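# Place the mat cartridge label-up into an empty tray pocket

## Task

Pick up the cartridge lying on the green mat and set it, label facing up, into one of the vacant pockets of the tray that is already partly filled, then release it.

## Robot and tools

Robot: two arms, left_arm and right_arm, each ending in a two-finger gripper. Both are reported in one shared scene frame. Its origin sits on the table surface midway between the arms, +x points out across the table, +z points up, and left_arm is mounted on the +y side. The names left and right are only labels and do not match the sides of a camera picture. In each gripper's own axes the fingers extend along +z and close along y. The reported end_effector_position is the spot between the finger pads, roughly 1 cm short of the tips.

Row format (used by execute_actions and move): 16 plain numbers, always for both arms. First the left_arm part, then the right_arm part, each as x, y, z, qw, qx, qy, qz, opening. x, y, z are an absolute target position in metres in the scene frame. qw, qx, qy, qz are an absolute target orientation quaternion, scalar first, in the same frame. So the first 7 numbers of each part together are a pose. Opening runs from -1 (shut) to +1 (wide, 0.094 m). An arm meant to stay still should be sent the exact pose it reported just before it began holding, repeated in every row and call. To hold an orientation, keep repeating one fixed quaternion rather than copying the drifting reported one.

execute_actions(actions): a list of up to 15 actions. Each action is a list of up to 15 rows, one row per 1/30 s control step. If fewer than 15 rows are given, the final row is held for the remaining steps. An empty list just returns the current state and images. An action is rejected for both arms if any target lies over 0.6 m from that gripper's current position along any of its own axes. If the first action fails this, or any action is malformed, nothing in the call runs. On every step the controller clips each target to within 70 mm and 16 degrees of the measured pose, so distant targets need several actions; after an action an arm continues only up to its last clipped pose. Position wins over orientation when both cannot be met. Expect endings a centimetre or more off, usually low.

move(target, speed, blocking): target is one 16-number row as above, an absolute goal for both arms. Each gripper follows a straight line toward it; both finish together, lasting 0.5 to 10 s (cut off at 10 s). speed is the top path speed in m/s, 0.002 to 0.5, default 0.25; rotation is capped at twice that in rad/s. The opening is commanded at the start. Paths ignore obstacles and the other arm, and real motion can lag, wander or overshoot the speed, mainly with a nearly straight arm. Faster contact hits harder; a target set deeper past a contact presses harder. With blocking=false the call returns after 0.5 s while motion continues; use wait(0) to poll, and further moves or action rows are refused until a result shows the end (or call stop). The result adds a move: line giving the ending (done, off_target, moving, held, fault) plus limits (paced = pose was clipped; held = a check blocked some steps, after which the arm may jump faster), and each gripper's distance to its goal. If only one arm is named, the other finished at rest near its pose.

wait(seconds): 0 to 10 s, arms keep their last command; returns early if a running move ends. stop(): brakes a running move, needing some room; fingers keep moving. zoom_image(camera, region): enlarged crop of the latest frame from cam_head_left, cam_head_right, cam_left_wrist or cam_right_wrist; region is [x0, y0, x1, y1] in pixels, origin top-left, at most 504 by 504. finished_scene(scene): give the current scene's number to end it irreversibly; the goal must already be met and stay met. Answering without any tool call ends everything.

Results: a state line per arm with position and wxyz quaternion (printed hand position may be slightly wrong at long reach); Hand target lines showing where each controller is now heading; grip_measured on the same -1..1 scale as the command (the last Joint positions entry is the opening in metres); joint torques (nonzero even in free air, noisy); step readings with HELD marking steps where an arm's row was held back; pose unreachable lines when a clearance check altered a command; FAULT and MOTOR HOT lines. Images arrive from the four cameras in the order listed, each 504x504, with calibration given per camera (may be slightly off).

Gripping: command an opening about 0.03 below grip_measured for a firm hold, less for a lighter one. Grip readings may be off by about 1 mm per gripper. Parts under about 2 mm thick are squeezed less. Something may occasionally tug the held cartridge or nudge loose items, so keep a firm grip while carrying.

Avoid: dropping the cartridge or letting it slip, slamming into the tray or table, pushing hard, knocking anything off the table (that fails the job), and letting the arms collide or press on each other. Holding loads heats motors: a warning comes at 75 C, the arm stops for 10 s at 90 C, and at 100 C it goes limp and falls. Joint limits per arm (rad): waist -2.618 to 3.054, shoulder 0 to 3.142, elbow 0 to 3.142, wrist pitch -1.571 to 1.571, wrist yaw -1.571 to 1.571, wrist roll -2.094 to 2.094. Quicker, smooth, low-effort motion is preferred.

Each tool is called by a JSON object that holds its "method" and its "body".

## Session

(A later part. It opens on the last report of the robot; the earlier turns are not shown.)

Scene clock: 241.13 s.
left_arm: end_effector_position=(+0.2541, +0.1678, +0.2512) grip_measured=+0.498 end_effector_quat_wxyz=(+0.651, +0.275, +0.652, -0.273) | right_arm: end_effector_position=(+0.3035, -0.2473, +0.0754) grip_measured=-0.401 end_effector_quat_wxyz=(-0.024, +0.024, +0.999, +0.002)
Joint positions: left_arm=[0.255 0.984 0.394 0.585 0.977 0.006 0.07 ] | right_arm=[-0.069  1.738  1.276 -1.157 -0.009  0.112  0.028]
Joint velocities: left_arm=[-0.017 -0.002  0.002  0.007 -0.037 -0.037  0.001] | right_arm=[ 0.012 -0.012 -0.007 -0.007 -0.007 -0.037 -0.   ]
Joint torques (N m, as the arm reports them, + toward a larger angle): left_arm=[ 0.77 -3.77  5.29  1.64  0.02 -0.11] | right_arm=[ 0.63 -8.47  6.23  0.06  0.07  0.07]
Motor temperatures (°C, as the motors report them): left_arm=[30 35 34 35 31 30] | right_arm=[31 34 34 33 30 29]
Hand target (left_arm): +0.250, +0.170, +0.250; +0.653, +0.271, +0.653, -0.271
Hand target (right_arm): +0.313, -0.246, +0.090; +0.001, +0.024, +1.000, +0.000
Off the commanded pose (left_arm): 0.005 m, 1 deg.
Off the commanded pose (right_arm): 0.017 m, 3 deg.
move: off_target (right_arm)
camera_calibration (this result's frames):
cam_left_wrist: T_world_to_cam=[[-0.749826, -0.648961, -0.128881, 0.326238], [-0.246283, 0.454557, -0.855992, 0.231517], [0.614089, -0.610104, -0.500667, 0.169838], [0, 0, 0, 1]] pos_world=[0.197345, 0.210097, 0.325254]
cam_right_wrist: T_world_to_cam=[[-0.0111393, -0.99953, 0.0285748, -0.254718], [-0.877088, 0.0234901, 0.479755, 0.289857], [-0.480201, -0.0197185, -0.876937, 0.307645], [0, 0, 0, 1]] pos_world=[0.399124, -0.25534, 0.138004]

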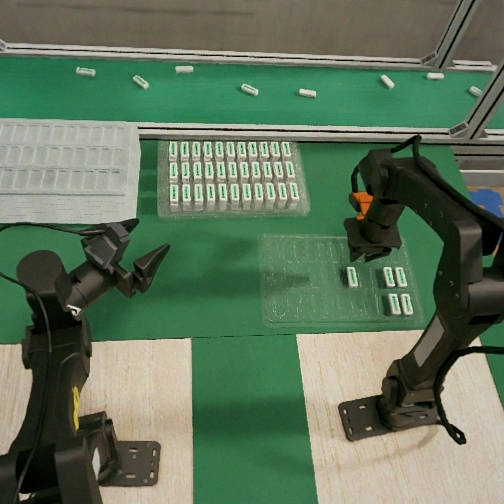

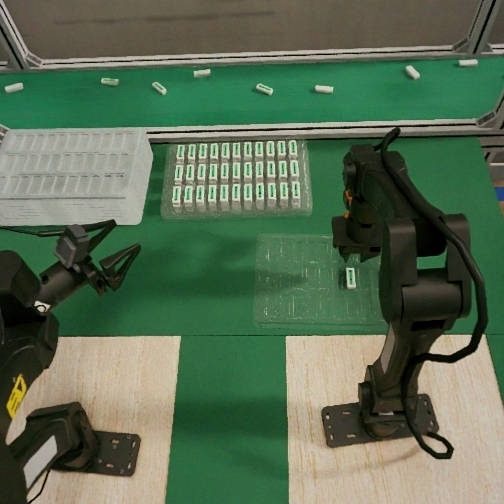

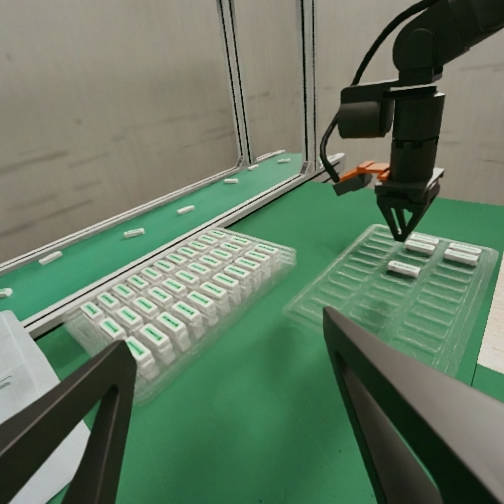

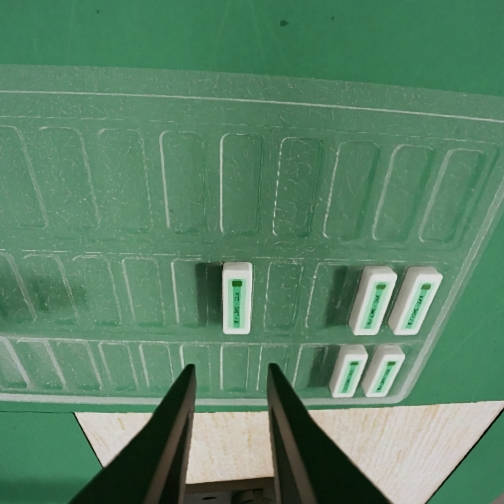

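{"method": "zoom_image", "body": {"camera": "cam_right_wrist", "region": [160, 240, 460, 360]}}

{"method": "zoom_image", "body": {"camera": "cam_left_wrist", "region": [350, 220, 500, 310]}}

{"method": "zoom_image", "body": {"camera": "cam_head_left", "region": [320, 250, 430, 330]}}

Region (160, 240, 460, 360) of cam_right_wrist's 504x504 image, scaled by 1.680, with more detail than that image has; it fills the top 202 rows of this view, and the rest is white.

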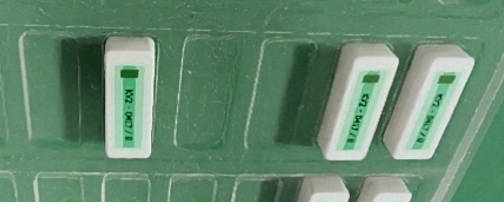

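Region (350, 220, 500, 310) of cam_left_wrist's 504x504 image, scaled by 3.360, with more detail than that image has; it fills the top 302 rows of this view, and the rest is white.

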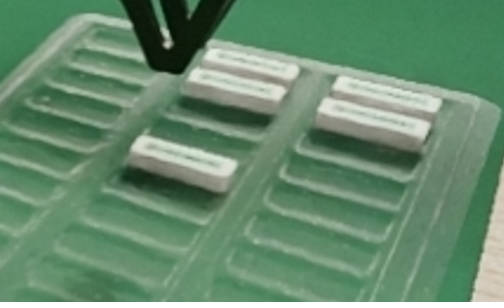

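Region (320, 250, 430, 330) of cam_head_left's 504x504 image, scaled by 4.582, with more detail than that image has; it fills the top 367 rows of this view, and the rest is white.

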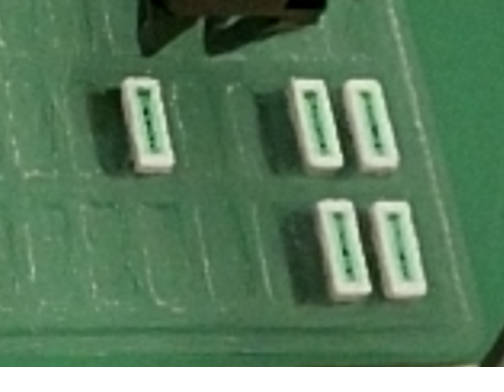

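{"method": "zoom_image", "body": {"camera": "cam_right_wrist", "region": [190, 250, 290, 350]}}

{"method": "zoom_image", "body": {"camera": "cam_right_wrist", "region": [320, 250, 420, 350]}}

{"method": "zoom_image", "body": {"camera": "cam_left_wrist", "region": [375, 230, 455, 290]}}

Region (190, 250, 290, 350) of cam_right_wrist's 504x504 image, scaled by 5.040, with more detail than that image has.

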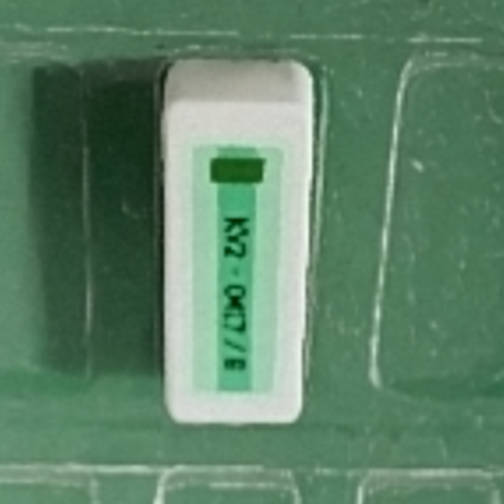

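Region (320, 250, 420, 350) of cam_right_wrist's 504x504 image, scaled by 5.040, with more detail than that image has.

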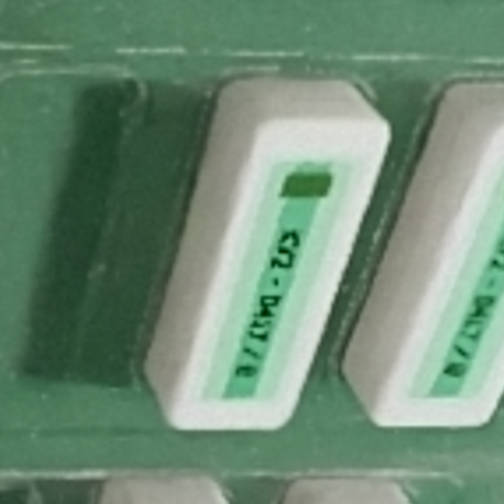

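Region (375, 230, 455, 290) of cam_left_wrist's 504x504 image, scaled by 6.300, with more detail than that image has; it fills the top 378 rows of this view, and the rest is white.

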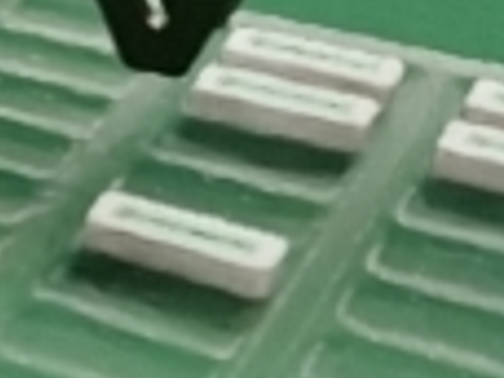

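{"method": "finished_scene", "body": {"scene": 1}}

The scene is finished: the task was done.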